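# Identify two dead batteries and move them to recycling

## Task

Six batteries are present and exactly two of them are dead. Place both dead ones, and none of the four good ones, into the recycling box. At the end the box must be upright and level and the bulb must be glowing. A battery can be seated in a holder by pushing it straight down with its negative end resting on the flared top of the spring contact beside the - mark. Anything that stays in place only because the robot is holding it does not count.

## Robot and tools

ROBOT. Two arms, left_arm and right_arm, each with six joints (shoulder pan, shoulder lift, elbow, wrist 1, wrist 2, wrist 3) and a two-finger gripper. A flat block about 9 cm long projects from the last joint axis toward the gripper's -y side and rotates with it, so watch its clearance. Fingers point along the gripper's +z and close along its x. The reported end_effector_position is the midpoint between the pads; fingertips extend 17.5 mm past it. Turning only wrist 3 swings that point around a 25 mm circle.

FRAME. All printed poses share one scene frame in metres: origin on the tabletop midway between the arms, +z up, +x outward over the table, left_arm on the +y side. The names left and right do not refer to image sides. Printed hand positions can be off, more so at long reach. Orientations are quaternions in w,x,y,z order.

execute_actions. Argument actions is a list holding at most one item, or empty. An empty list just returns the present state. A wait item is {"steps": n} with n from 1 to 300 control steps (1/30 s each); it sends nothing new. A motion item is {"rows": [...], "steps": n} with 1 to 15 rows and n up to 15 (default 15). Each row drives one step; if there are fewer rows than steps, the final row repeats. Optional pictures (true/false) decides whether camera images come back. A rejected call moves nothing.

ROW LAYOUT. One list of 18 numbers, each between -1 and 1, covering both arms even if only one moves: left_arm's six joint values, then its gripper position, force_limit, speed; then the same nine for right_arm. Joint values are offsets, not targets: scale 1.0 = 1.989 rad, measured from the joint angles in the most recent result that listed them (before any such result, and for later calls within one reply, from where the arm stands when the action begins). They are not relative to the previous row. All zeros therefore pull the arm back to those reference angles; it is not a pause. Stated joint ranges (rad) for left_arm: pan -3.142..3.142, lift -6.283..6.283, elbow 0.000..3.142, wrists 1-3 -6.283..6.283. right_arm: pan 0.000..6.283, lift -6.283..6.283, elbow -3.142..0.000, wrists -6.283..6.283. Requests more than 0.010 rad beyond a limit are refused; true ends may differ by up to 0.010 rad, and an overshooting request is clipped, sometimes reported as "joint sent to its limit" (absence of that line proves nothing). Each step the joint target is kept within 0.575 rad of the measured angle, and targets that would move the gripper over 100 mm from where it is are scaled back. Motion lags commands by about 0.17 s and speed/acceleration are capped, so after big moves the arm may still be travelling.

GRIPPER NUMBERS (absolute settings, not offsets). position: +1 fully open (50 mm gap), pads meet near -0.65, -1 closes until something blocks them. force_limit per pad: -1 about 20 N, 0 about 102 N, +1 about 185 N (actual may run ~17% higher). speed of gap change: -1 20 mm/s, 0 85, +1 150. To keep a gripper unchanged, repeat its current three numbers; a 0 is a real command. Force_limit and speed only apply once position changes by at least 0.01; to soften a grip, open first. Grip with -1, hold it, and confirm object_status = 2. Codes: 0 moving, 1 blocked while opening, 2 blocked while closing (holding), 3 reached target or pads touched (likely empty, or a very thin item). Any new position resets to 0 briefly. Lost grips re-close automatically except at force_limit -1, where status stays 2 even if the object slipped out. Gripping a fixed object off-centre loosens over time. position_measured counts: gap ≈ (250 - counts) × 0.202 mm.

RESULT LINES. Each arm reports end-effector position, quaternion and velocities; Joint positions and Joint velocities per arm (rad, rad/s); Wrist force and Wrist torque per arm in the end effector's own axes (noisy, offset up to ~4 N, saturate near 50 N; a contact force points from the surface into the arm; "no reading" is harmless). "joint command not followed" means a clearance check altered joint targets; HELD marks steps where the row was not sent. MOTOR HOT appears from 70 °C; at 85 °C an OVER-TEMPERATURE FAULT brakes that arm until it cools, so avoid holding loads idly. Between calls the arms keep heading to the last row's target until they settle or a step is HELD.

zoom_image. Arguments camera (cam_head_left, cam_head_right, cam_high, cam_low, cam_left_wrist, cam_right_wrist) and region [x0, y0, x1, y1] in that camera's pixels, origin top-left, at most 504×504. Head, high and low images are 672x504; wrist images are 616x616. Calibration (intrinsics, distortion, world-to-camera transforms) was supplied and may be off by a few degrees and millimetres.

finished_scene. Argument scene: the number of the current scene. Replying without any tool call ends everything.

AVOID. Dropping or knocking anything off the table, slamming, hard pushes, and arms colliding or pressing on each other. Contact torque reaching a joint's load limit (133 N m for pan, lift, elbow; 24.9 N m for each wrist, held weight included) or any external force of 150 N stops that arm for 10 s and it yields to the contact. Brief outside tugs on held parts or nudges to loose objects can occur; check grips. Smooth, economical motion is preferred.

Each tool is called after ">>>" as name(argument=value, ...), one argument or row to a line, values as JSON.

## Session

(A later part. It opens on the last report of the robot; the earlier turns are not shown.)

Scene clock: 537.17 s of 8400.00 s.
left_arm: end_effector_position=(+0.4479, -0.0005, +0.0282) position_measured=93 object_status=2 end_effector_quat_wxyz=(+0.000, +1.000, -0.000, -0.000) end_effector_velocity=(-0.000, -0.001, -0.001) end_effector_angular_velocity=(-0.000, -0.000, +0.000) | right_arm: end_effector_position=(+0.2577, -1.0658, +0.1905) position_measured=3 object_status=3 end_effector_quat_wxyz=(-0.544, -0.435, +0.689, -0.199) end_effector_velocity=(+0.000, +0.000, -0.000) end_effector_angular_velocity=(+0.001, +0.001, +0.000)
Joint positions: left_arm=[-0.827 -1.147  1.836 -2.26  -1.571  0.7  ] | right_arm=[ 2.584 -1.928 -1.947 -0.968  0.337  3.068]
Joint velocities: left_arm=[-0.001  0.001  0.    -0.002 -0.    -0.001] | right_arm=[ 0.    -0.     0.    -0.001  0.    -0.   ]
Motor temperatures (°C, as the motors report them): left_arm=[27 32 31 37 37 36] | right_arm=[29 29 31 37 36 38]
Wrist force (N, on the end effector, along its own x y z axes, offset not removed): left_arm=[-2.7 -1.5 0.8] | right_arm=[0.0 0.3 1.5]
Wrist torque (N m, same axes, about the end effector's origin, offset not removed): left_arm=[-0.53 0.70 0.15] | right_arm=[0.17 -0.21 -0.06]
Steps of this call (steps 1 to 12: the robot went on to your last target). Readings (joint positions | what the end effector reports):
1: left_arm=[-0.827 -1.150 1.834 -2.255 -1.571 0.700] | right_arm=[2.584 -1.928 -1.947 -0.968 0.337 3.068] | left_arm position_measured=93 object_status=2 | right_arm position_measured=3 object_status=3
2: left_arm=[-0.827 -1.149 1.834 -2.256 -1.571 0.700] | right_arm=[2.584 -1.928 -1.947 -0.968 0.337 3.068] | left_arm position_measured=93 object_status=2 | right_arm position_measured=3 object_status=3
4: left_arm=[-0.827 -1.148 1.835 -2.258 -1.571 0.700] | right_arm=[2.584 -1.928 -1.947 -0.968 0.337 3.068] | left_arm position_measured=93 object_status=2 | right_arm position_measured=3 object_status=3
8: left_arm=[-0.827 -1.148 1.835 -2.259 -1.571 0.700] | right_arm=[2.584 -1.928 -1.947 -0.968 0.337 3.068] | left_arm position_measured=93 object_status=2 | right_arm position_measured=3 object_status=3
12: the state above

>>> execute_actions(
  actions=[
    {"rows":[[0,0.0005,0.0004,-0.0009,0,0,-1,0,0,0,0,0,0,0,0,1,0,0],[0,0.0005,0.0004,-0.0009,0,0,-1,0,0,0,0,0,0,0,0,1,0,0],[0,0.0005,0.0004,-0.0009,0,0,-1,0,0,0,0,0,0,0,0,1,0,0],[0,0.0005,0.0004,-0.0009,0,0,-1,0,0,0,0,0,0,0,0,1,0,0],[0,0.0005,0.0004,-0.0009,0,0,-1,0,0,0,0,0,0,0,0,1,0,0],[0,0.0005,0.0004,-0.0009,0,0,-1,0,0,0,0,0,0,0,0,1,0,0],[0,0.0005,0.0004,-0.0009,0,0,0.75,0,0,0,0,0,0,0,0,1,0,0]],"steps":15},
  ],
  pictures=false,
)

>>> execute_actions(
  actions=[
    {"rows":[[0,-0.009,-0.0065,0.0155,0,0,0.75,0,0,0,0,0,0,0,0,1,0,0],[0,-0.018,-0.013,0.031,0,0,0.75,0,0,0,0,0,0,0,0,1,0,0],[0,-0.027,-0.02,0.047,0,0,0.75,0,0,0,0,0,0,0,0,1,0,0],[0,-0.036,-0.026,0.062,0,0,0.75,0,0,0,0,0,0,0,0,1,0,0],[0,-0.0438,-0.0328,0.0766,0,0,0.75,0,0,0,0,0,0,0,0,1,0,0]],"steps":15},
  ],
  pictures=false,
)

>>> execute_actions(
  actions=[
    {"steps":10},
  ],
  pictures=false,
)

>>> execute_actions(
  actions=[
    {"rows":[[-0.02,0.002,-0.003,0.001,0,-0.02,0.75,0,0,0,0,0,0,0,0,1,0,0],[-0.04,0.004,-0.005,0.001,0,-0.04,0.75,0,0,0,0,0,0,0,0,1,0,0],[-0.06,0.005,-0.007,0.002,0,-0.06,0.75,0,0,0,0,0,0,0,0,1,0,0],[-0.08,0.007,-0.01,0.003,0,-0.08,0.75,0,0,0,0,0,0,0,0,1,0,0],[-0.1,0.009,-0.013,0.004,0,-0.1,0.75,0,0,0,0,0,0,0,0,1,0,0],[-0.12,0.011,-0.015,0.004,0,-0.12,0.75,0,0,0,0,0,0,0,0,1,0,0],[-0.14,0.012,-0.018,0.006,0,-0.14,0.75,0,0,0,0,0,0,0,0,1,0,0],[-0.16,0.014,-0.02,0.006,0,-0.16,0.75,0,0,0,0,0,0,0,0,1,0,0],[-0.18,0.016,-0.023,0.007,0,-0.18,0.75,0,0,0,0,0,0,0,0,1,0,0],[-0.2,0.018,-0.025,0.007,0,-0.2,0.75,0,0,0,0,0,0,0,0,1,0,0],[-0.22,0.019,-0.028,0.009,0,-0.22,0.75,0,0,0,0,0,0,0,0,1,0,0],[-0.2363,0.0208,-0.0299,0.0091,0,-0.2363,0.75,0,0,0,0,0,0,0,0,1,0,0]],"steps":15},
  ],
  pictures=false,
)

>>> execute_actions(
  actions=[
    {"steps":24},
  ],
)

>>> zoom_image(
  camera="cam_left_wrist",
  region=[240, 240, 360, 340],
)

Scene clock: 551.67 s of 8400.00 s.
left_arm: end_effector_position=(+0.4478, -0.0005, +0.0275) position_measured=41 object_status=0 end_effector_quat_wxyz=(+0.000, +1.000, -0.000, -0.000) end_effector_velocity=(+0.000, +0.001, +0.000) end_effector_angular_velocity=(-0.000, -0.000, +0.001) | right_arm: end_effector_position=(+0.2577, -1.0658, +0.1905) position_measured=3 object_status=3 end_effector_quat_wxyz=(-0.544, -0.435, +0.689, -0.199) end_effector_velocity=(+0.000, +0.000, -0.000) end_effector_angular_velocity=(+0.001, -0.000, +0.000)
Joint positions: left_arm=[-0.827 -1.146  1.836 -2.261 -1.571  0.7  ] | right_arm=[ 2.584 -1.928 -1.947 -0.968  0.337  3.068]
Joint velocities: left_arm=[ 0.001 -0.     0.    -0.    -0.    -0.   ] | right_arm=[ 0.     0.     0.    -0.001  0.     0.   ]
Motor temperatures (°C, as the motors report them): left_arm=[27 32 31 37 37 36] | right_arm=[29 29 31 37 36 38]
Wrist force (N, on the end effector, along its own x y z axes, offset not removed): left_arm=[0.2 -1.7 -0.5] | right_arm=[-0.2 0.9 2.4]
Wrist torque (N m, same axes, about the end effector's origin, offset not removed): left_arm=[-0.68 0.13 0.05] | right_arm=[0.29 -0.08 -0.13]
Steps of this call (steps 1 to 15: the robot went on to your last target; steps 16 to 90: nothing new was sent; then 11.00 s passed at rest; steps 91 to 105: all 15 steps of this action). Readings (joint positions | what the end effector reports):
91: left_arm=[-0.827 -1.147 1.836 -2.260 -1.571 0.700] | right_arm=[2.584 -1.928 -1.947 -0.968 0.337 3.068] | left_arm position_measured=93 object_status=2 | right_arm position_measured=3 object_status=3
92: left_arm=[-0.827 -1.147 1.836 -2.260 -1.571 0.700] | right_arm=[2.584 -1.928 -1.947 -0.968 0.337 3.068] | left_arm position_measured=93 object_status=2 | right_arm position_measured=3 object_status=3
94: left_arm=[-0.827 -1.147 1.836 -2.261 -1.571 0.700] | right_arm=[2.584 -1.928 -1.947 -0.968 0.337 3.068] | left_arm position_measured=93 object_status=2 | right_arm position_measured=3 object_status=3
98: left_arm=[-0.827 -1.146 1.836 -2.261 -1.571 0.700] | right_arm=[2.584 -1.928 -1.947 -0.968 0.337 3.068] | left_arm position_measured=74 object_status=0 | right_arm position_measured=3 object_status=3
105: the state above

Scene clock: 552.17 s of 8400.00 s.
left_arm: end_effector_position=(+0.4480, -0.0007, +0.0873) position_measured=41 object_status=3 end_effector_quat_wxyz=(+0.000, +1.000, -0.000, -0.000) end_effector_velocity=(-0.001, +0.001, +0.023) end_effector_angular_velocity=(+0.002, +0.002, +0.001) | right_arm: end_effector_position=(+0.2577, -1.0658, +0.1905) position_measured=3 object_status=3 end_effector_quat_wxyz=(-0.544, -0.435, +0.689, -0.199) end_effector_velocity=(-0.000, -0.000, -0.001) end_effector_angular_velocity=(+0.001, +0.001, -0.001)
Joint positions: left_arm=[-0.827 -1.23   1.774 -2.116 -1.571  0.7  ] | right_arm=[ 2.584 -1.928 -1.947 -0.968  0.337  3.068]
Joint velocities: left_arm=[-0.    -0.032 -0.024  0.059  0.    -0.001] | right_arm=[-0.001 -0.001  0.     0.     0.    -0.   ]
Motor temperatures (°C, as the motors report them): left_arm=[27 32 31 37 37 36] | right_arm=[29 29 31 37 36 38]
Wrist force (N, on the end effector, along its own x y z axes, offset not removed): left_arm=[-2.3 -0.8 -1.0] | right_arm=[0.1 -0.1 2.6]
Wrist torque (N m, same axes, about the end effector's origin, offset not removed): left_arm=[-0.43 0.54 0.07] | right_arm=[0.09 -0.19 -0.15]
Steps of this call (steps 1 to 15: all 15 steps of this action). Readings (joint positions | what the end effector reports):
1: left_arm=[-0.827 -1.146 1.836 -2.261 -1.571 0.700] | right_arm=[2.584 -1.928 -1.947 -0.968 0.337 3.068] | left_arm position_measured=41 object_status=0 | right_arm position_measured=3 object_status=3
2: left_arm=[-0.827 -1.149 1.835 -2.258 -1.571 0.700] | right_arm=[2.584 -1.928 -1.947 -0.968 0.337 3.068] | left_arm position_measured=41 object_status=3 | right_arm position_measured=3 object_status=3
4: left_arm=[-0.827 -1.162 1.824 -2.236 -1.571 0.700] | right_arm=[2.584 -1.928 -1.947 -0.968 0.337 3.068] | left_arm position_measured=41 object_status=3 | right_arm position_measured=3 object_status=3
8: left_arm=[-0.827 -1.205 1.792 -2.160 -1.571 0.700] | right_arm=[2.584 -1.928 -1.947 -0.968 0.337 3.068] | left_arm position_measured=41 object_status=3 | right_arm position_measured=3 object_status=3
15: the state above

Scene clock: 552.50 s of 8400.00 s.
left_arm: end_effector_position=(+0.4478, -0.0005, +0.0899) position_measured=41 object_status=3 end_effector_quat_wxyz=(+0.000, +1.000, -0.000, -0.000) end_effector_velocity=(-0.000, -0.000, +0.001) end_effector_angular_velocity=(+0.000, +0.000, -0.000) | right_arm: end_effector_position=(+0.2577, -1.0658, +0.1905) position_measured=3 object_status=3 end_effector_quat_wxyz=(-0.544, -0.435, +0.689, -0.199) end_effector_velocity=(+0.000, +0.000, -0.000) end_effector_angular_velocity=(+0.001, +0.001, +0.001)
Joint positions: left_arm=[-0.827 -1.233  1.771 -2.109 -1.571  0.7  ] | right_arm=[ 2.584 -1.928 -1.947 -0.968  0.337  3.068]
Joint velocities: left_arm=[-0.    -0.001 -0.002  0.003  0.     0.   ] | right_arm=[ 0.001 -0.     0.    -0.001  0.     0.   ]
Motor temperatures (°C, as the motors report them): left_arm=[27 32 31 37 37 36] | right_arm=[29 29 31 37 36 38]
Wrist force (N, on the end effector, along its own x y z axes, offset not removed): left_arm=[-3.0 0.4 1.0] | right_arm=[-1.3 -1.2 1.4]
Wrist torque (N m, same axes, about the end effector's origin, offset not removed): left_arm=[-0.14 0.76 0.14] | right_arm=[-0.10 0.09 -0.04]
Steps of this call (steps 1 to 10: the robot went on to your last target). Readings (joint positions | what the end effector reports):
1: left_arm=[-0.827 -1.231 1.773 -2.114 -1.571 0.700] | right_arm=[2.584 -1.928 -1.947 -0.968 0.337 3.068] | left_arm position_measured=41 object_status=3 | right_arm position_measured=3 object_status=3
2: left_arm=[-0.827 -1.231 1.773 -2.113 -1.571 0.700] | right_arm=[2.584 -1.928 -1.947 -0.968 0.337 3.068] | left_arm position_measured=41 object_status=3 | right_arm position_measured=3 object_status=3
4: left_arm=[-0.827 -1.232 1.772 -2.111 -1.571 0.700] | right_arm=[2.584 -1.928 -1.947 -0.968 0.337 3.068] | left_arm position_measured=41 object_status=3 | right_arm position_measured=3 object_status=3
8: left_arm=[-0.827 -1.233 1.771 -2.110 -1.571 0.700] | right_arm=[2.584 -1.928 -1.947 -0.968 0.337 3.068] | left_arm position_measured=41 object_status=3 | right_arm position_measured=3 object_status=3
10: the state above

Scene clock: 553.00 s of 8400.00 s.
left_arm: end_effector_position=(+0.3112, -0.1491, +0.0899) position_measured=41 object_status=3 end_effector_quat_wxyz=(+0.000, +1.000, -0.000, -0.000) end_effector_velocity=(-0.401, -0.308, +0.000) end_effector_angular_velocity=(-0.000, +0.000, -0.007) | right_arm: end_effector_position=(+0.2577, -1.0658, +0.1905) position_measured=3 object_status=3 end_effector_quat_wxyz=(-0.544, -0.435, +0.689, -0.199) end_effector_velocity=(+0.001, +0.000, -0.000) end_effector_angular_velocity=(+0.000, +0.000, +0.001)
Joint positions: left_arm=[-1.159 -1.203  1.728 -2.096 -1.571  0.368] | right_arm=[ 2.584 -1.928 -1.947 -0.968  0.337  3.068]
Joint velocities: left_arm=[-0.82   0.071 -0.103  0.032 -0.    -0.813] | right_arm=[ 0.001  0.     0.    -0.     0.    -0.   ]
Motor temperatures (°C, as the motors report them): left_arm=[27 32 31 37 37 36] | right_arm=[29 29 31 37 36 38]
Wrist force (N, on the end effector, along its own x y z axes, offset not removed): left_arm=[-1.2 0.5 2.4] | right_arm=[0.5 -0.7 2.3]
Wrist torque (N m, same axes, about the end effector's origin, offset not removed): left_arm=[-0.19 0.54 0.26] | right_arm=[-0.01 -0.26 -0.20]
Steps of this call (steps 1 to 15: all 15 steps of this action). Readings (joint positions | what the end effector reports):
1: left_arm=[-0.827 -1.233 1.771 -2.109 -1.571 0.700] | right_arm=[2.584 -1.928 -1.947 -0.968 0.337 3.068] | left_arm position_measured=41 object_status=3 | right_arm position_measured=3 object_status=3
2: left_arm=[-0.831 -1.233 1.770 -2.109 -1.571 0.696] | right_arm=[2.584 -1.928 -1.947 -0.968 0.337 3.068] | left_arm position_measured=41 object_status=3 | right_arm position_measured=3 object_status=3
4: left_arm=[-0.859 -1.230 1.766 -2.108 -1.571 0.668] | right_arm=[2.584 -1.928 -1.947 -0.968 0.337 3.068] | left_arm position_measured=41 object_status=3 | right_arm position_measured=3 object_status=3
8: left_arm=[-0.964 -1.220 1.753 -2.104 -1.571 0.563] | right_arm=[2.584 -1.928 -1.947 -0.968 0.337 3.068] | left_arm position_measured=41 object_status=3 | right_arm position_measured=3 object_status=3
15: the state above

Scene clock: 553.80 s of 8400.00 s.
left_arm: end_effector_position=(+0.2399, -0.1958, +0.0899) position_measured=41 object_status=3 end_effector_quat_wxyz=(+0.000, +1.000, -0.000, -0.000) end_effector_velocity=(-0.001, -0.000, -0.000) end_effector_angular_velocity=(+0.000, +0.000, -0.000) | right_arm: end_effector_position=(+0.2577, -1.0658, +0.1905) position_measured=3 object_status=3 end_effector_quat_wxyz=(-0.544, -0.435, +0.689, -0.199) end_effector_velocity=(+0.000, -0.000, +0.001) end_effector_angular_velocity=(-0.001, -0.002, -0.000)
Joint positions: left_arm=[-1.297 -1.192  1.712 -2.091 -1.571  0.23 ] | right_arm=[ 2.584 -1.928 -1.947 -0.968  0.337  3.068]
Joint velocities: left_arm=[-0.001 -0.     0.     0.     0.    -0.001] | right_arm=[-0.     0.001 -0.     0.001 -0.     0.   ]
Motor temperatures (°C, as the motors report them): left_arm=[27 32 31 37 37 36] | right_arm=[29 29 31 37 36 38]
Wrist force (N, on the end effector, along its own x y z axes, offset not removed): left_arm=[-1.2 0.9 0.0] | right_arm=[-0.8 0.2 1.0]
Wrist torque (N m, same axes, about the end effector's origin, offset not removed): left_arm=[-0.22 0.39 0.19] | right_arm=[0.10 -0.10 -0.08]
Steps of this call (steps 1 to 24: the robot went on to your last target). Readings (joint positions | what the end effector reports):
1: left_arm=[-1.187 -1.201 1.725 -2.095 -1.571 0.341] | right_arm=[2.584 -1.928 -1.947 -0.968 0.337 3.068] | left_arm position_measured=41 object_status=3 | right_arm position_measured=3 object_status=3
2: left_arm=[-1.212 -1.199 1.722 -2.094 -1.571 0.315] | right_arm=[2.584 -1.928 -1.947 -0.968 0.337 3.068] | left_arm position_measured=41 object_status=3 | right_arm position_measured=3 object_status=3
4: left_arm=[-1.249 -1.196 1.717 -2.093 -1.571 0.279] | right_arm=[2.584 -1.928 -1.947 -0.968 0.337 3.068] | left_arm position_measured=41 object_status=3 | right_arm position_measured=3 object_status=3
8: left_arm=[-1.282 -1.193 1.714 -2.092 -1.571 0.246] | right_arm=[2.584 -1.928 -1.947 -0.968 0.337 3.068] | left_arm position_measured=41 object_status=3 | right_arm position_measured=3 object_status=3
24: the state above
camera_calibration (this result's frames):
cam_left_wrist: T_world_to_cam=[[0.999807, 0.0177758, 0.00838201, -0.243259], [0.0149125, -0.96398, 0.265556, -0.212435], [0.0128006, -0.26538, -0.964059, 0.179459], [0, 0, 0, 1]] pos_world=[0.244083, -0.152835, 0.231461]
cam_right_wrist: T_world_to_cam=[[-0.0337286, -0.319321, 0.947046, -0.518626], [-0.590759, 0.770694, 0.23882, 0.922351], [-0.806143, -0.551421, -0.214636, -0.191299], [0, 0, 0, 1]] pos_world=[0.373179, -0.981945, 0.229827]

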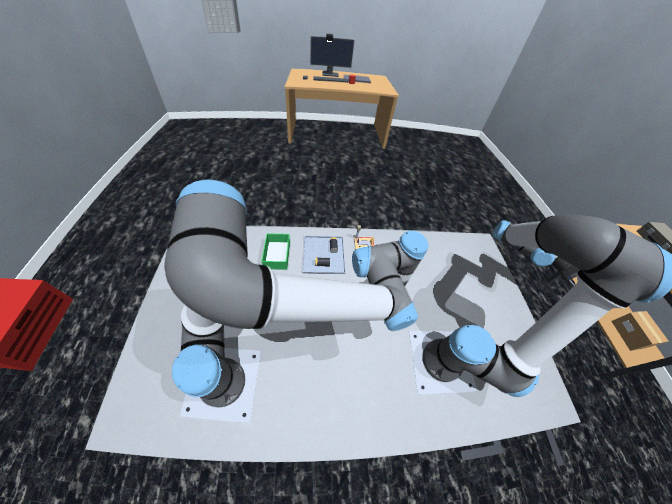

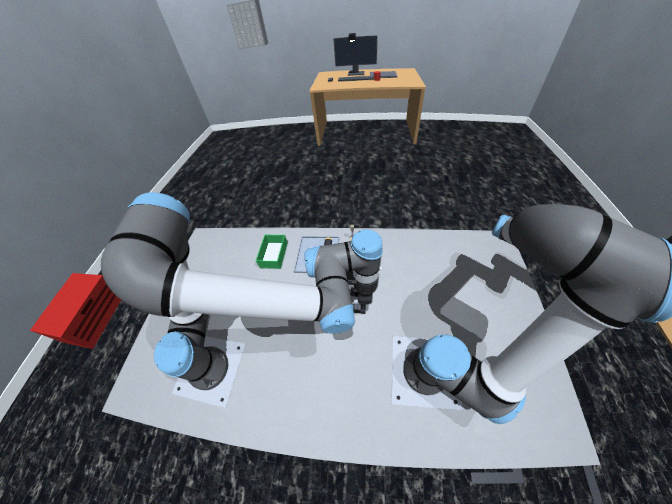

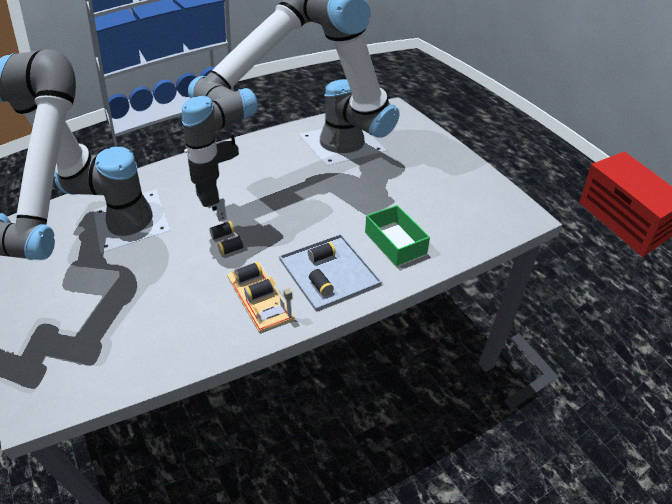

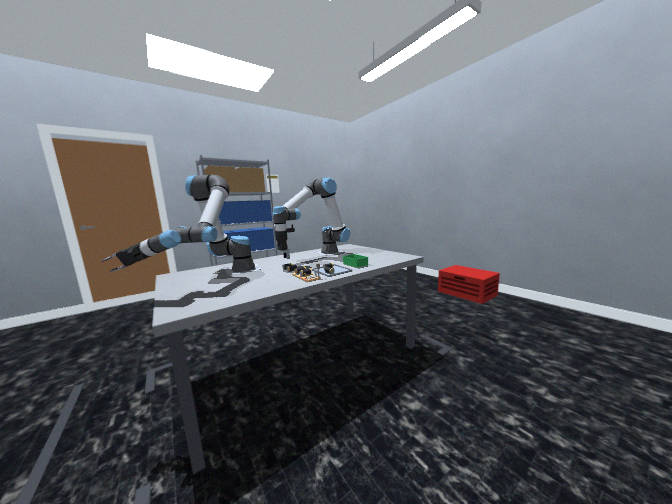

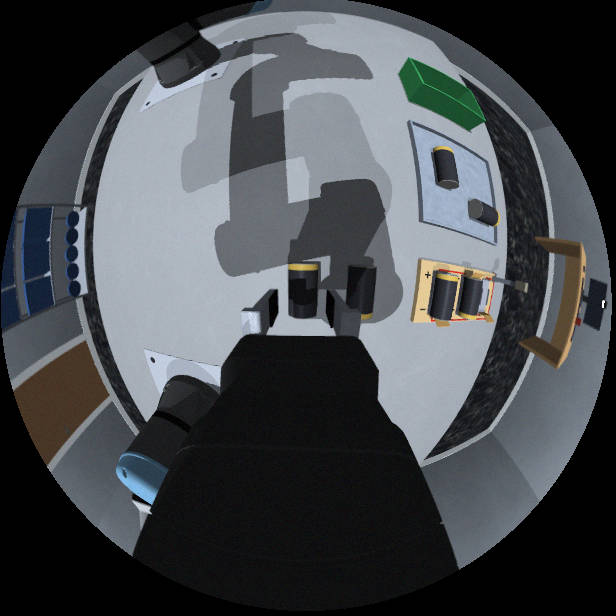

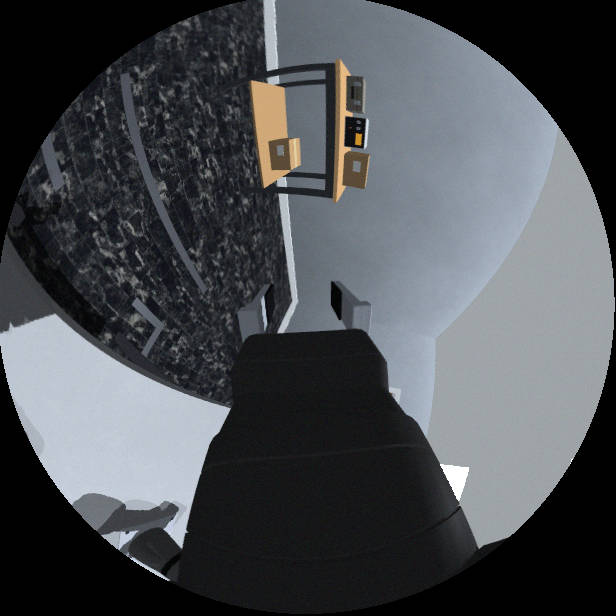

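Region (240, 240, 360, 340) of cam_left_wrist's 616x616 image, scaled by 4.200, with more detail than that image has.

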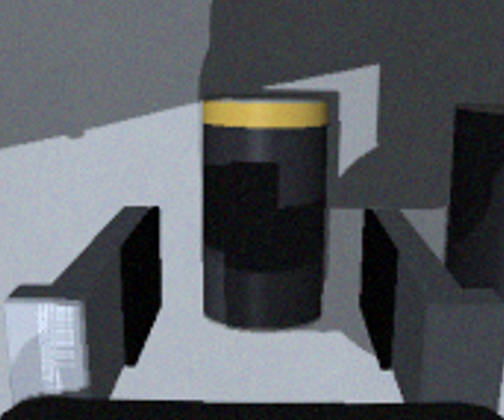

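>>> execute_actions(
  actions=[
    {"rows":[[0,0.009,0.0067,-0.0157,0,0,0.75,0,0,0,0,0,0,0,0,1,0,0],[0,0.018,0.0134,-0.0314,0,0,0.75,0,0,0,0,0,0,0,0,1,0,0],[0,0.027,0.02,-0.047,0,0,0.75,0,0,0,0,0,0,0,0,1,0,0],[0,0.036,0.027,-0.063,0,0,0.75,0,0,0,0,0,0,0,0,1,0,0],[0,0.0446,0.0336,-0.0782,0,0,0.75,0,0,0,0,0,0,0,0,1,0,0]],"steps":15},
  ],
  pictures=false,
)

>>> execute_actions(
  actions=[
    {"steps":12},
  ],
  pictures=false,
)

>>> execute_actions(
  actions=[
    {"rows":[[0,0,0,0,0,0,-1,0,0,0,0,0,0,0,0,1,0,0]],"steps":14},
  ],
  pictures=false,
)

>>> execute_actions(
  actions=[
    {"rows":[[0,-0.009,-0.0067,0.0157,0,0,-1,0,0,0,0,0,0,0,0,1,0,0],[0,-0.018,-0.0134,0.0314,0,0,-1,0,0,0,0,0,0,0,0,1,0,0],[0,-0.027,-0.02,0.047,0,0,-1,0,0,0,0,0,0,0,0,1,0,0],[0,-0.036,-0.027,0.063,0,0,-1,0,0,0,0,0,0,0,0,1,0,0],[0,-0.0446,-0.0336,0.0782,0,0,-1,0,0,0,0,0,0,0,0,1,0,0]],"steps":15},
  ],
  pictures=false,
)

>>> execute_actions(
  actions=[
    {"steps":10},
  ],
  pictures=false,
)

>>> execute_actions(
  actions=[
    {"rows":[[0.015,0.014,-0.0225,0.0085,0,0.015,-1,0,0,0,0,0,0,0,0,1,0,0],[0.03,0.028,-0.045,0.017,0,0.03,-1,0,0,0,0,0,0,0,0,1,0,0],[0.045,0.042,-0.0675,0.0255,0,0.045,-1,0,0,0,0,0,0,0,0,1,0,0],[0.06,0.056,-0.09,0.034,0,0.06,-1,0,0,0,0,0,0,0,0,1,0,0],[0.075,0.07,-0.1125,0.0425,0,0.075,-1,0,0,0,0,0,0,0,0,1,0,0],[0.09,0.084,-0.135,0.051,0,0.09,-1,0,0,0,0,0,0,0,0,1,0,0],[0.105,0.098,-0.1575,0.0595,0,0.105,-1,0,0,0,0,0,0,0,0,1,0,0],[0.12,0.112,-0.18,0.068,0,0.12,-1,0,0,0,0,0,0,0,0,1,0,0],[0.135,0.126,-0.2025,0.0765,0,0.135,-1,0,0,0,0,0,0,0,0,1,0,0],[0.15,0.14,-0.225,0.085,0,0.15,-1,0,0,0,0,0,0,0,0,1,0,0],[0.165,0.154,-0.2475,0.0935,0,0.165,-1,0,0,0,0,0,0,0,0,1,0,0],[0.1791,0.1673,-0.2699,0.1026,0,0.1791,-1,0,0,0,0,0,0,0,0,1,0,0]],"steps":15},
  ],
  pictures=false,
)

>>> execute_actions(
  actions=[
    {"steps":24},
  ],
  pictures=false,
)

>>> execute_actions(
  actions=[
    {"rows":[[0.007,0.012,-0.022,0.01,0,0.007,-1,0,0,0,0,0,0,0,0,1,0,0],[0.014,0.024,-0.044,0.02,0,0.014,-1,0,0,0,0,0,0,0,0,1,0,0],[0.02,0.037,-0.065,0.028,0,0.02,-1,0,0,0,0,0,0,0,0,1,0,0],[0.027,0.049,-0.087,0.038,0,0.027,-1,0,0,0,0,0,0,0,0,1,0,0],[0.0341,0.0606,-0.1081,0.0475,0,0.0341,-1,0,0,0,0,0,0,0,0,1,0,0]],"steps":15},
  ],
  pictures=false,
)

>>> execute_actions(
  actions=[
    {"steps":14},
  ],
)

>>> zoom_image(
  camera="cam_left_wrist",
  region=[240, 240, 360, 340],
)

Scene clock: 567.30 s of 8400.00 s.
left_arm: end_effector_position=(+0.2399, -0.1961, +0.0269) position_measured=41 object_status=3 end_effector_quat_wxyz=(+0.000, +1.000, -0.000, -0.000) end_effector_velocity=(-0.000, +0.001, -0.024) end_effector_angular_velocity=(-0.003, -0.001, +0.000) | right_arm: end_effector_position=(+0.2577, -1.0658, +0.1905) position_measured=3 object_status=3 end_effector_quat_wxyz=(-0.544, -0.435, +0.689, -0.199) end_effector_velocity=(+0.001, +0.000, -0.000) end_effector_angular_velocity=(-0.001, -0.001, +0.001)
Joint positions: left_arm=[-1.297 -1.107  1.776 -2.24  -1.571  0.23 ] | right_arm=[ 2.584 -1.928 -1.947 -0.968  0.337  3.068]
Joint velocities: left_arm=[-0.     0.033  0.025 -0.061 -0.    -0.   ] | right_arm=[ 0.001 -0.    -0.     0.002  0.    -0.   ]
Motor temperatures (°C, as the motors report them): left_arm=[27 32 31 37 37 36] | right_arm=[29 29 31 37 36 38]
Wrist force (N, on the end effector, along its own x y z axes, offset not removed): left_arm=[-0.4 0.0 2.4] | right_arm=[0.4 -0.3 2.3]
Wrist torque (N m, same axes, about the end effector's origin, offset not removed): left_arm=[-0.06 -0.02 0.23] | right_arm=[0.12 -0.21 -0.10]
Steps of this call (steps 1 to 15: the robot went on to your last target; steps 16 to 90: nothing new was sent; then 10.00 s passed at rest; steps 91 to 105: all 15 steps of this action). Readings (joint positions | what the end effector reports):
91: left_arm=[-1.297 -1.192 1.712 -2.091 -1.571 0.230] | right_arm=[2.584 -1.928 -1.947 -0.968 0.337 3.068] | left_arm position_measured=41 object_status=3 | right_arm position_measured=3 object_status=3
92: left_arm=[-1.297 -1.189 1.713 -2.095 -1.571 0.230] | right_arm=[2.584 -1.928 -1.947 -0.968 0.337 3.068] | left_arm position_measured=41 object_status=3 | right_arm position_measured=3 object_status=3
94: left_arm=[-1.297 -1.176 1.724 -2.117 -1.571 0.230] | right_arm=[2.584 -1.928 -1.947 -0.968 0.337 3.068] | left_arm position_measured=41 object_status=3 | right_arm position_measured=3 object_status=3
98: left_arm=[-1.297 -1.132 1.757 -2.194 -1.571 0.230] | right_arm=[2.584 -1.928 -1.947 -0.968 0.337 3.068] | left_arm position_measured=41 object_status=3 | right_arm position_measured=3 object_status=3
105: the state above

Scene clock: 567.70 s of 8400.00 s.
left_arm: end_effector_position=(+0.2399, -0.1959, +0.0241) position_measured=41 object_status=3 end_effector_quat_wxyz=(+0.000, +1.000, -0.000, -0.000) end_effector_velocity=(+0.000, -0.000, -0.000) end_effector_angular_velocity=(-0.001, -0.000, -0.001) | right_arm: end_effector_position=(+0.2577, -1.0658, +0.1905) position_measured=3 object_status=3 end_effector_quat_wxyz=(-0.544, -0.435, +0.689, -0.199) end_effector_velocity=(-0.000, +0.000, +0.000) end_effector_angular_velocity=(+0.000, +0.000, -0.000)
Joint positions: left_arm=[-1.297 -1.103  1.779 -2.247 -1.571  0.23 ] | right_arm=[ 2.584 -1.928 -1.947 -0.968  0.337  3.068]
Joint velocities: left_arm=[ 0.     0.     0.001 -0.002  0.     0.001] | right_arm=[-0.     0.001 -0.    -0.001  0.     0.   ]
Motor temperatures (°C, as the motors report them): left_arm=[27 32 31 37 37 36] | right_arm=[29 29 31 37 36 38]
Wrist force (N, on the end effector, along its own x y z axes, offset not removed): left_arm=[-2.7 0.7 0.7] | right_arm=[0.2 0.4 2.8]
Wrist torque (N m, same axes, about the end effector's origin, offset not removed): left_arm=[-0.20 0.64 0.20] | right_arm=[0.14 -0.22 -0.11]
Steps of this call (steps 1 to 12: the robot went on to your last target). Readings (joint positions | what the end effector reports):
1: left_arm=[-1.297 -1.106 1.776 -2.241 -1.571 0.230] | right_arm=[2.584 -1.928 -1.947 -0.968 0.337 3.068] | left_arm position_measured=41 object_status=3 | right_arm position_measured=3 object_status=3
2: left_arm=[-1.297 -1.105 1.777 -2.243 -1.571 0.230] | right_arm=[2.584 -1.928 -1.947 -0.968 0.337 3.068] | left_arm position_measured=41 object_status=3 | right_arm position_measured=3 object_status=3
4: left_arm=[-1.297 -1.104 1.778 -2.245 -1.571 0.230] | right_arm=[2.584 -1.928 -1.947 -0.968 0.337 3.068] | left_arm position_measured=41 object_status=3 | right_arm position_measured=3 object_status=3
8: left_arm=[-1.297 -1.104 1.778 -2.246 -1.571 0.230] | right_arm=[2.584 -1.928 -1.947 -0.968 0.337 3.068] | left_arm position_measured=41 object_status=3 | right_arm position_measured=3 object_status=3
12: the state above

Scene clock: 568.17 s of 8400.00 s.
left_arm: end_effector_position=(+0.2399, -0.1959, +0.0241) position_measured=93 object_status=2 end_effector_quat_wxyz=(+0.000, +1.000, -0.000, -0.000) end_effector_velocity=(+0.000, +0.000, +0.000) end_effector_angular_velocity=(-0.000, -0.000, -0.000) | right_arm: end_effector_position=(+0.2577, -1.0658, +0.1905) position_measured=3 object_status=3 end_effector_quat_wxyz=(-0.544, -0.435, +0.689, -0.199) end_effector_velocity=(+0.000, -0.000, -0.000) end_effector_angular_velocity=(-0.001, -0.001, +0.000)
Joint positions: left_arm=[-1.297 -1.103  1.779 -2.247 -1.571  0.23 ] | right_arm=[ 2.584 -1.928 -1.947 -0.968  0.337  3.068]
Joint velocities: left_arm=[ 0.001 -0.     0.    -0.     0.     0.001] | right_arm=[ 0.    -0.001  0.     0.002  0.     0.   ]
Motor temperatures (°C, as the motors report them): left_arm=[27 32 31 37 37 36] | right_arm=[29 29 31 37 36 38]
Wrist force (N, on the end effector, along its own x y z axes, offset not removed): left_arm=[-4.3 1.4 4.0] | right_arm=[-0.4 -0.8 1.0]
Wrist torque (N m, same axes, about the end effector's origin, offset not removed): left_arm=[0.13 0.95 0.16] | right_arm=[-0.07 -0.09 -0.11]
Steps of this call (steps 1 to 14: all 14 steps of this action). Readings (joint positions | what the end effector reports):
1: left_arm=[-1.297 -1.103 1.779 -2.247 -1.571 0.230] | right_arm=[2.584 -1.928 -1.947 -0.968 0.337 3.068] | left_arm position_measured=46 object_status=0 | right_arm position_measured=3 object_status=3
2: left_arm=[-1.297 -1.103 1.779 -2.247 -1.571 0.230] | right_arm=[2.584 -1.928 -1.947 -0.968 0.337 3.068] | left_arm position_measured=60 object_status=0 | right_arm position_measured=3 object_status=3
4: left_arm=[-1.297 -1.103 1.779 -2.247 -1.571 0.230] | right_arm=[2.584 -1.928 -1.947 -0.968 0.337 3.068] | left_arm position_measured=88 object_status=0 | right_arm position_measured=3 object_status=3
8: left_arm=[-1.297 -1.103 1.779 -2.247 -1.571 0.230] | right_arm=[2.584 -1.928 -1.947 -0.968 0.337 3.068] | left_arm position_measured=93 object_status=0 | right_arm position_measured=3 object_status=3
14: the state above

Scene clock: 568.67 s of 8400.00 s.
left_arm: end_effector_position=(+0.2400, -0.1961, +0.0870) position_measured=93 object_status=2 end_effector_quat_wxyz=(+0.000, +1.000, -0.000, -0.000) end_effector_velocity=(-0.000, +0.002, +0.025) end_effector_angular_velocity=(+0.002, +0.000, +0.001) | right_arm: end_effector_position=(+0.2577, -1.0658, +0.1905) position_measured=3 object_status=3 end_effector_quat_wxyz=(-0.544, -0.435, +0.689, -0.199) end_effector_velocity=(+0.000, -0.000, +0.000) end_effector_angular_velocity=(-0.001, -0.001, +0.000)
Joint positions: left_arm=[-1.297 -1.188  1.715 -2.098 -1.571  0.23 ] | right_arm=[ 2.584 -1.928 -1.947 -0.968  0.337  3.068]
Joint velocities: left_arm=[ 0.001 -0.034 -0.025  0.061 -0.    -0.   ] | right_arm=[ 0.    -0.     0.     0.001 -0.     0.   ]
Motor temperatures (°C, as the motors report them): left_arm=[27 32 31 37 37 36] | right_arm=[29 29 31 37 36 38]
Wrist force (N, on the end effector, along its own x y z axes, offset not removed): left_arm=[-4.1 -1.2 1.8] | right_arm=[0.2 -0.6 2.1]
Wrist torque (N m, same axes, about the end effector's origin, offset not removed): left_arm=[-0.46 0.84 0.12] | right_arm=[-0.01 -0.17 -0.16]
Steps of this call (steps 1 to 15: all 15 steps of this action). Readings (joint positions | what the end effector reports):
1: left_arm=[-1.297 -1.103 1.779 -2.247 -1.571 0.230] | right_arm=[2.584 -1.928 -1.947 -0.968 0.337 3.068] | left_arm position_measured=93 object_status=2 | right_arm position_measured=3 object_status=3
2: left_arm=[-1.297 -1.106 1.777 -2.243 -1.571 0.230] | right_arm=[2.584 -1.928 -1.947 -0.968 0.337 3.068] | left_arm position_measured=93 object_status=2 | right_arm position_measured=3 object_status=3
4: left_arm=[-1.297 -1.119 1.766 -2.221 -1.571 0.230] | right_arm=[2.584 -1.928 -1.947 -0.968 0.337 3.068] | left_arm position_measured=93 object_status=2 | right_arm position_measured=3 object_status=3
8: left_arm=[-1.297 -1.163 1.733 -2.144 -1.571 0.230] | right_arm=[2.584 -1.928 -1.947 -0.968 0.337 3.068] | left_arm position_measured=93 object_status=2 | right_arm position_measured=3 object_status=3
15: the state above

Scene clock: 569.00 s of 8400.00 s.
left_arm: end_effector_position=(+0.2399, -0.1959, +0.0898) position_measured=93 object_status=2 end_effector_quat_wxyz=(+0.000, +1.000, -0.000, -0.000) end_effector_velocity=(+0.000, +0.000, +0.001) end_effector_angular_velocity=(-0.000, -0.000, -0.001) | right_arm: end_effector_position=(+0.2577, -1.0658, +0.1905) position_measured=3 object_status=3 end_effector_quat_wxyz=(-0.544, -0.435, +0.689, -0.199) end_effector_velocity=(-0.001, -0.000, -0.001) end_effector_angular_velocity=(+0.001, +0.001, -0.001)
Joint positions: left_arm=[-1.297 -1.192  1.712 -2.092 -1.571  0.23 ] | right_arm=[ 2.584 -1.928 -1.947 -0.968  0.337  3.068]
Joint velocities: left_arm=[ 0.    -0.002 -0.002  0.003  0.     0.002] | right_arm=[-0.001 -0.001  0.     0.     0.    -0.   ]
Motor temperatures (°C, as the motors report them): left_arm=[27 32 31 37 37 36] | right_arm=[29 29 31 37 36 38]
Wrist force (N, on the end effector, along its own x y z axes, offset not removed): left_arm=[-1.3 0.5 0.8] | right_arm=[-0.6 0.1 0.0]
Wrist torque (N m, same axes, about the end effector's origin, offset not removed): left_arm=[-0.08 0.48 0.06] | right_arm=[0.10 -0.06 -0.07]
Steps of this call (steps 1 to 10: the robot went on to your last target). Readings (joint positions | what the end effector reports):
1: left_arm=[-1.297 -1.189 1.714 -2.096 -1.571 0.230] | right_arm=[2.584 -1.928 -1.947 -0.968 0.337 3.068] | left_arm position_measured=93 object_status=2 | right_arm position_measured=3 object_status=3
2: left_arm=[-1.297 -1.190 1.713 -2.095 -1.571 0.230] | right_arm=[2.584 -1.928 -1.947 -0.968 0.337 3.068] | left_arm position_measured=93 object_status=2 | right_arm position_measured=3 object_status=3
4: left_arm=[-1.297 -1.191 1.713 -2.093 -1.571 0.230] | right_arm=[2.584 -1.928 -1.947 -0.968 0.337 3.068] | left_arm position_measured=93 object_status=2 | right_arm position_measured=3 object_status=3
8: left_arm=[-1.297 -1.191 1.712 -2.092 -1.571 0.230] | right_arm=[2.584 -1.928 -1.947 -0.968 0.337 3.068] | left_arm position_measured=93 object_status=2 | right_arm position_measured=3 object_status=3
10: the state above

Scene clock: 569.50 s of 8400.00 s.
left_arm: end_effector_position=(+0.4325, -0.2076, +0.0898) position_measured=93 object_status=2 end_effector_quat_wxyz=(-0.003, +1.000, -0.000, -0.002) end_effector_velocity=(+0.494, +0.062, -0.009) end_effector_angular_velocity=(-0.019, -0.005, +0.006) | right_arm: end_effector_position=(+0.2577, -1.0658, +0.1905) position_measured=3 object_status=3 end_effector_quat_wxyz=(-0.544, -0.435, +0.689, -0.199) end_effector_velocity=(+0.001, +0.000, -0.000) end_effector_angular_velocity=(-0.000, -0.000, +0.001)
Joint positions: left_arm=[-1.028 -0.94   1.313 -1.937 -1.571  0.499] | right_arm=[ 2.584 -1.928 -1.947 -0.968  0.337  3.068]
Joint velocities: left_arm=[ 0.649  0.606 -0.993  0.369 -0.     0.643] | right_arm=[ 0.001 -0.001  0.     0.001  0.     0.   ]
Motor temperatures (°C, as the motors report them): left_arm=[27 32 31 37 37 36] | right_arm=[29 29 31 37 36 38]
Wrist force (N, on the end effector, along its own x y z axes, offset not removed): left_arm=[-3.6 0.7 0.8] | right_arm=[0.8 1.5 1.6]
Wrist torque (N m, same axes, about the end effector's origin, offset not removed): left_arm=[-0.22 0.95 0.16] | right_arm=[0.33 -0.29 -0.12]
Steps of this call (steps 1 to 15: all 15 steps of this action). Readings (joint positions | what the end effector reports):
1: left_arm=[-1.297 -1.192 1.712 -2.091 -1.571 0.231] | right_arm=[2.584 -1.928 -1.947 -0.968 0.337 3.068] | left_arm position_measured=93 object_status=2 | right_arm position_measured=3 object_status=3
2: left_arm=[-1.293 -1.188 1.707 -2.089 -1.571 0.234] | right_arm=[2.584 -1.928 -1.947 -0.968 0.337 3.068] | left_arm position_measured=93 object_status=2 | right_arm position_measured=3 object_status=3
4: left_arm=[-1.272 -1.168 1.676 -2.076 -1.571 0.256] | right_arm=[2.584 -1.928 -1.947 -0.968 0.337 3.068] | left_arm position_measured=93 object_status=2 | right_arm position_measured=3 object_status=3
8: left_arm=[-1.188 -1.090 1.554 -2.028 -1.571 0.339] | right_arm=[2.584 -1.928 -1.947 -0.968 0.337 3.068] | left_arm position_measured=93 object_status=2 | right_arm position_measured=3 object_status=3
15: the state above

Scene clock: 570.30 s of 8400.00 s.
left_arm: end_effector_position=(+0.4999, -0.1959, +0.0898) position_measured=93 object_status=2 end_effector_quat_wxyz=(+0.000, +1.000, -0.000, -0.000) end_effector_velocity=(+0.001, +0.000, -0.000) end_effector_angular_velocity=(+0.000, +0.000, +0.001) | right_arm: end_effector_position=(+0.2577, -1.0658, +0.1905) position_measured=3 object_status=3 end_effector_quat_wxyz=(-0.544, -0.435, +0.689, -0.199) end_effector_velocity=(-0.000, -0.000, -0.000) end_effector_angular_velocity=(+0.000, +0.000, -0.000)
Joint positions: left_arm=[-0.941 -0.859  1.175 -1.888 -1.571  0.586] | right_arm=[ 2.584 -1.928 -1.947 -0.968  0.337  3.068]
Joint velocities: left_arm=[ 0.001  0.001 -0.001  0.001  0.    -0.   ] | right_arm=[-0.    -0.001 -0.    -0.     0.     0.   ]
Motor temperatures (°C, as the motors report them): left_arm=[27 32 31 37 37 36] | right_arm=[29 29 31 37 36 38]
Wrist force (N, on the end effector, along its own x y z axes, offset not removed): left_arm=[-0.6 -2.4 1.2] | right_arm=[-0.5 0.5 2.2]
Wrist torque (N m, same axes, about the end effector's origin, offset not removed): left_arm=[-0.72 0.15 0.14] | right_arm=[0.21 -0.05 -0.14]
Steps of this call (steps 1 to 24: the robot went on to your last target). Readings (joint positions | what the end effector reports):
1: left_arm=[-1.007 -0.921 1.281 -1.925 -1.571 0.520] | right_arm=[2.584 -1.928 -1.947 -0.968 0.337 3.068] | left_arm position_measured=93 object_status=2 | right_arm position_measured=3 object_status=3
2: left_arm=[-0.991 -0.906 1.256 -1.916 -1.571 0.536] | right_arm=[2.584 -1.928 -1.947 -0.968 0.337 3.068] | left_arm position_measured=93 object_status=2 | right_arm position_measured=3 object_status=3
4: left_arm=[-0.969 -0.886 1.221 -1.904 -1.571 0.558] | right_arm=[2.584 -1.928 -1.947 -0.968 0.337 3.068] | left_arm position_measured=93 object_status=2 | right_arm position_measured=3 object_status=3
8: left_arm=[-0.950 -0.868 1.190 -1.893 -1.571 0.577] | right_arm=[2.584 -1.928 -1.947 -0.968 0.337 3.068] | left_arm position_measured=93 object_status=2 | right_arm position_measured=3 object_status=3
24: the state above

Scene clock: 570.80 s of 8400.00 s.
left_arm: end_effector_position=(+0.5614, -0.1960, +0.0896) position_measured=93 object_status=2 end_effector_quat_wxyz=(+0.000, +1.000, -0.000, -0.000) end_effector_velocity=(+0.025, +0.000, +0.002) end_effector_angular_velocity=(-0.004, -0.003, +0.001) | right_arm: end_effector_position=(+0.2577, -1.0658, +0.1905) position_measured=3 object_status=3 end_effector_quat_wxyz=(-0.544, -0.435, +0.689, -0.199) end_effector_velocity=(+0.000, +0.000, -0.000) end_effector_angular_velocity=(+0.000, +0.001, +0.001)
Joint positions: left_arm=[-0.876 -0.744  0.971 -1.797 -1.571  0.651] | right_arm=[ 2.584 -1.928 -1.947 -0.968  0.337  3.068]
Joint velocities: left_arm=[ 0.026  0.046 -0.088  0.036 -0.     0.024] | right_arm=[ 0.001 -0.     0.     0.    -0.    -0.   ]
Motor temperatures (°C, as the motors report them): left_arm=[27 32 31 37 37 36] | right_arm=[29 29 31 37 36 38]
Wrist force (N, on the end effector, along its own x y z axes, offset not removed): left_arm=[-2.4 -1.1 3.2] | right_arm=[1.1 0.4 1.5]
Wrist torque (N m, same axes, about the end effector's origin, offset not removed): left_arm=[-0.61 0.62 0.12] | right_arm=[0.19 -0.29 -0.15]
Steps of this call (steps 1 to 15: all 15 steps of this action). Readings (joint positions | what the end effector reports):
1: left_arm=[-0.941 -0.859 1.175 -1.887 -1.571 0.587] | right_arm=[2.584 -1.928 -1.947 -0.968 0.337 3.068] | left_arm position_measured=93 object_status=2 | right_arm position_measured=3 object_status=3
2: left_arm=[-0.939 -0.856 1.170 -1.885 -1.571 0.589] | right_arm=[2.584 -1.928 -1.947 -0.968 0.337 3.068] | left_arm position_measured=93 object_status=2 | right_arm position_measured=3 object_status=3
4: left_arm=[-0.928 -0.838 1.141 -1.870 -1.571 0.599] | right_arm=[2.584 -1.928 -1.947 -0.968 0.337 3.068] | left_arm position_measured=93 object_status=2 | right_arm position_measured=3 object_status=3
8: left_arm=[-0.895 -0.778 1.035 -1.824 -1.571 0.632] | right_arm=[2.584 -1.928 -1.947 -0.968 0.337 3.068] | left_arm position_measured=93 object_status=2 | right_arm position_measured=3 object_status=3
15: the state above

Scene clock: 571.27 s of 8400.00 s.
left_arm: end_effector_position=(+0.5643, -0.1960, +0.0897) position_measured=93 object_status=2 end_effector_quat_wxyz=(+0.000, +1.000, -0.000, -0.000) end_effector_velocity=(+0.000, -0.000, +0.000) end_effector_angular_velocity=(-0.000, -0.000, +0.000) | right_arm: end_effector_position=(+0.2577, -1.0658, +0.1905) position_measured=3 object_status=3 end_effector_quat_wxyz=(-0.544, -0.435, +0.689, -0.199) end_effector_velocity=(+0.000, +0.000, -0.000) end_effector_angular_velocity=(+0.000, -0.000, +0.000)
Joint positions: left_arm=[-0.873 -0.739  0.961 -1.793 -1.571  0.654] | right_arm=[ 2.584 -1.928 -1.947 -0.968  0.337  3.068]
Joint velocities: left_arm=[ 0.     0.001 -0.002  0.001 -0.     0.   ] | right_arm=[ 0. -0.  0.  0.  0.  0.]
Motor temperatures (°C, as the motors report them): left_arm=[27 32 31 37 37 36] | right_arm=[29 29 31 37 36 38]
Wrist force (N, on the end effector, along its own x y z axes, offset not removed): left_arm=[-3.7 -0.6 3.6] | right_arm=[2.4 0.4 2.3]
Wrist torque (N m, same axes, about the end effector's origin, offset not removed): left_arm=[-0.34 0.85 0.29] | right_arm=[0.17 -0.53 -0.16]
Steps of this call (steps 1 to 14: the robot went on to your last target). Readings (joint positions | what the end effector reports):
1: left_arm=[-0.875 -0.743 0.968 -1.796 -1.571 0.652] | right_arm=[2.584 -1.928 -1.947 -0.968 0.337 3.068] | left_arm position_measured=93 object_status=2 | right_arm position_measured=3 object_status=3
2: left_arm=[-0.875 -0.742 0.966 -1.795 -1.571 0.653] | right_arm=[2.584 -1.928 -1.947 -0.968 0.337 3.068] | left_arm position_measured=93 object_status=2 | right_arm position_measured=3 object_status=3
4: left_arm=[-0.874 -0.740 0.964 -1.794 -1.571 0.653] | right_arm=[2.584 -1.928 -1.947 -0.968 0.337 3.068] | left_arm position_measured=93 object_status=2 | right_arm position_measured=3 object_status=3
8: left_arm=[-0.873 -0.739 0.961 -1.794 -1.571 0.654] | right_arm=[2.584 -1.928 -1.947 -0.968 0.337 3.068] | left_arm position_measured=93 object_status=2 | right_arm position_measured=3 object_status=3
14: the state above
camera_calibration (this result's frames):
cam_left_wrist: T_world_to_cam=[[0.999806, 0.0177258, 0.00862934, -0.567582], [0.0147969, -0.963945, 0.265689, -0.217321], [0.0130278, -0.26551, -0.96402, 0.174976], [0, 0, 0, 1]] pos_world=[0.568408, -0.152967, 0.231318]
cam_right_wrist: T_world_to_cam=[[-0.0337285, -0.319321, 0.947046, -0.518626], [-0.590759, 0.770694, 0.23882, 0.922351], [-0.806143, -0.551421, -0.214636, -0.1913], [0, 0, 0, 1]] pos_world=[0.373179, -0.981945, 0.229827]

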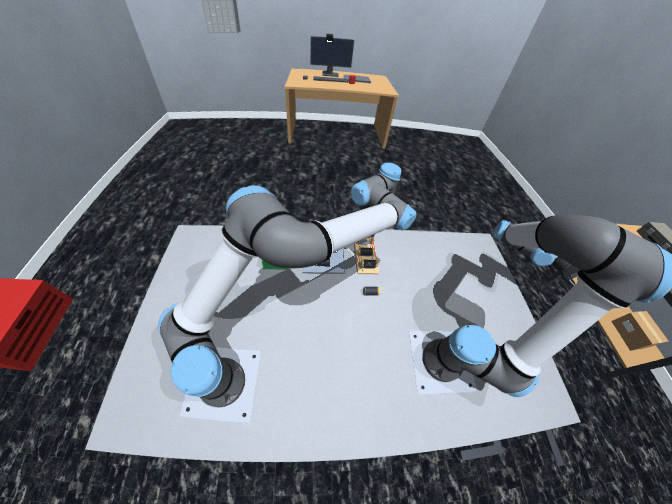

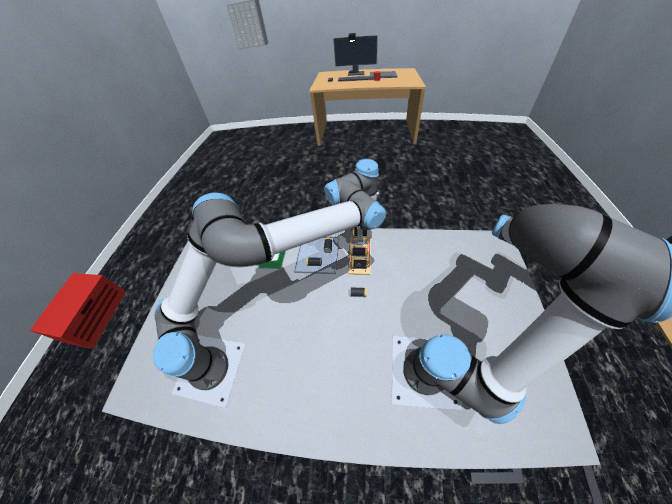

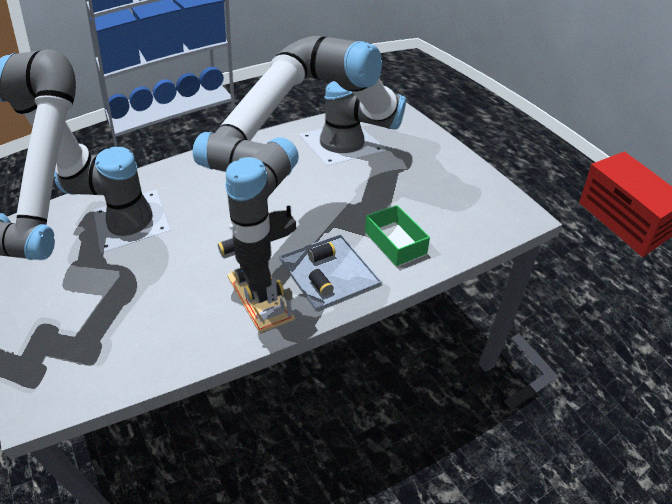

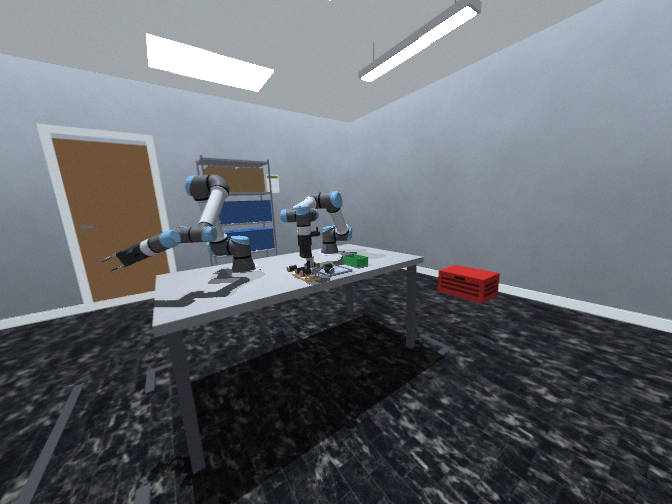

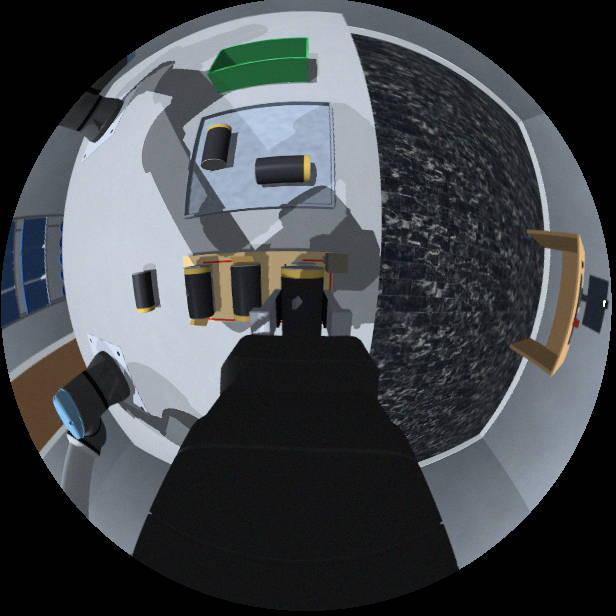

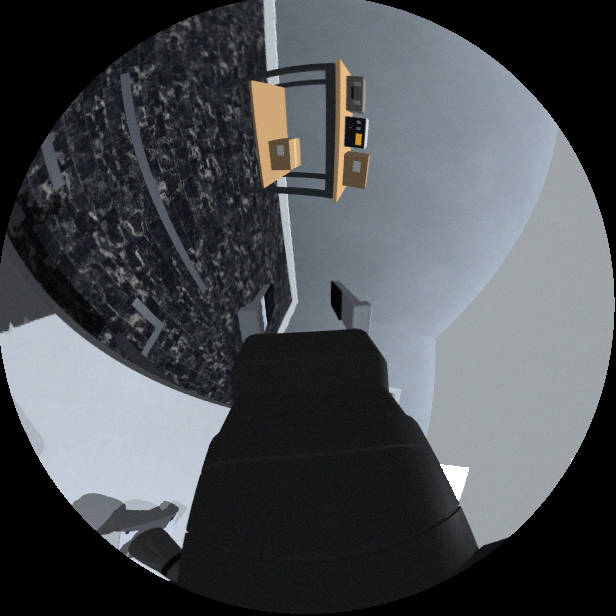

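Region (240, 240, 360, 340) of cam_left_wrist's 616x616 image, scaled by 4.200, with more detail than that image has.

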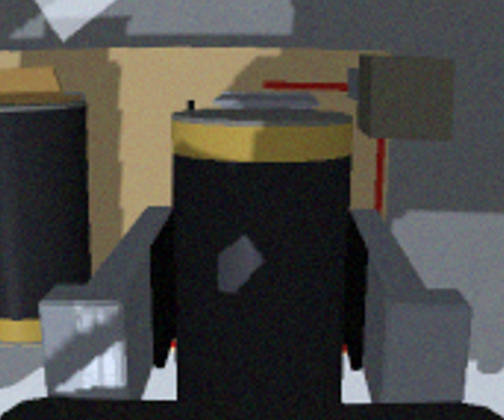

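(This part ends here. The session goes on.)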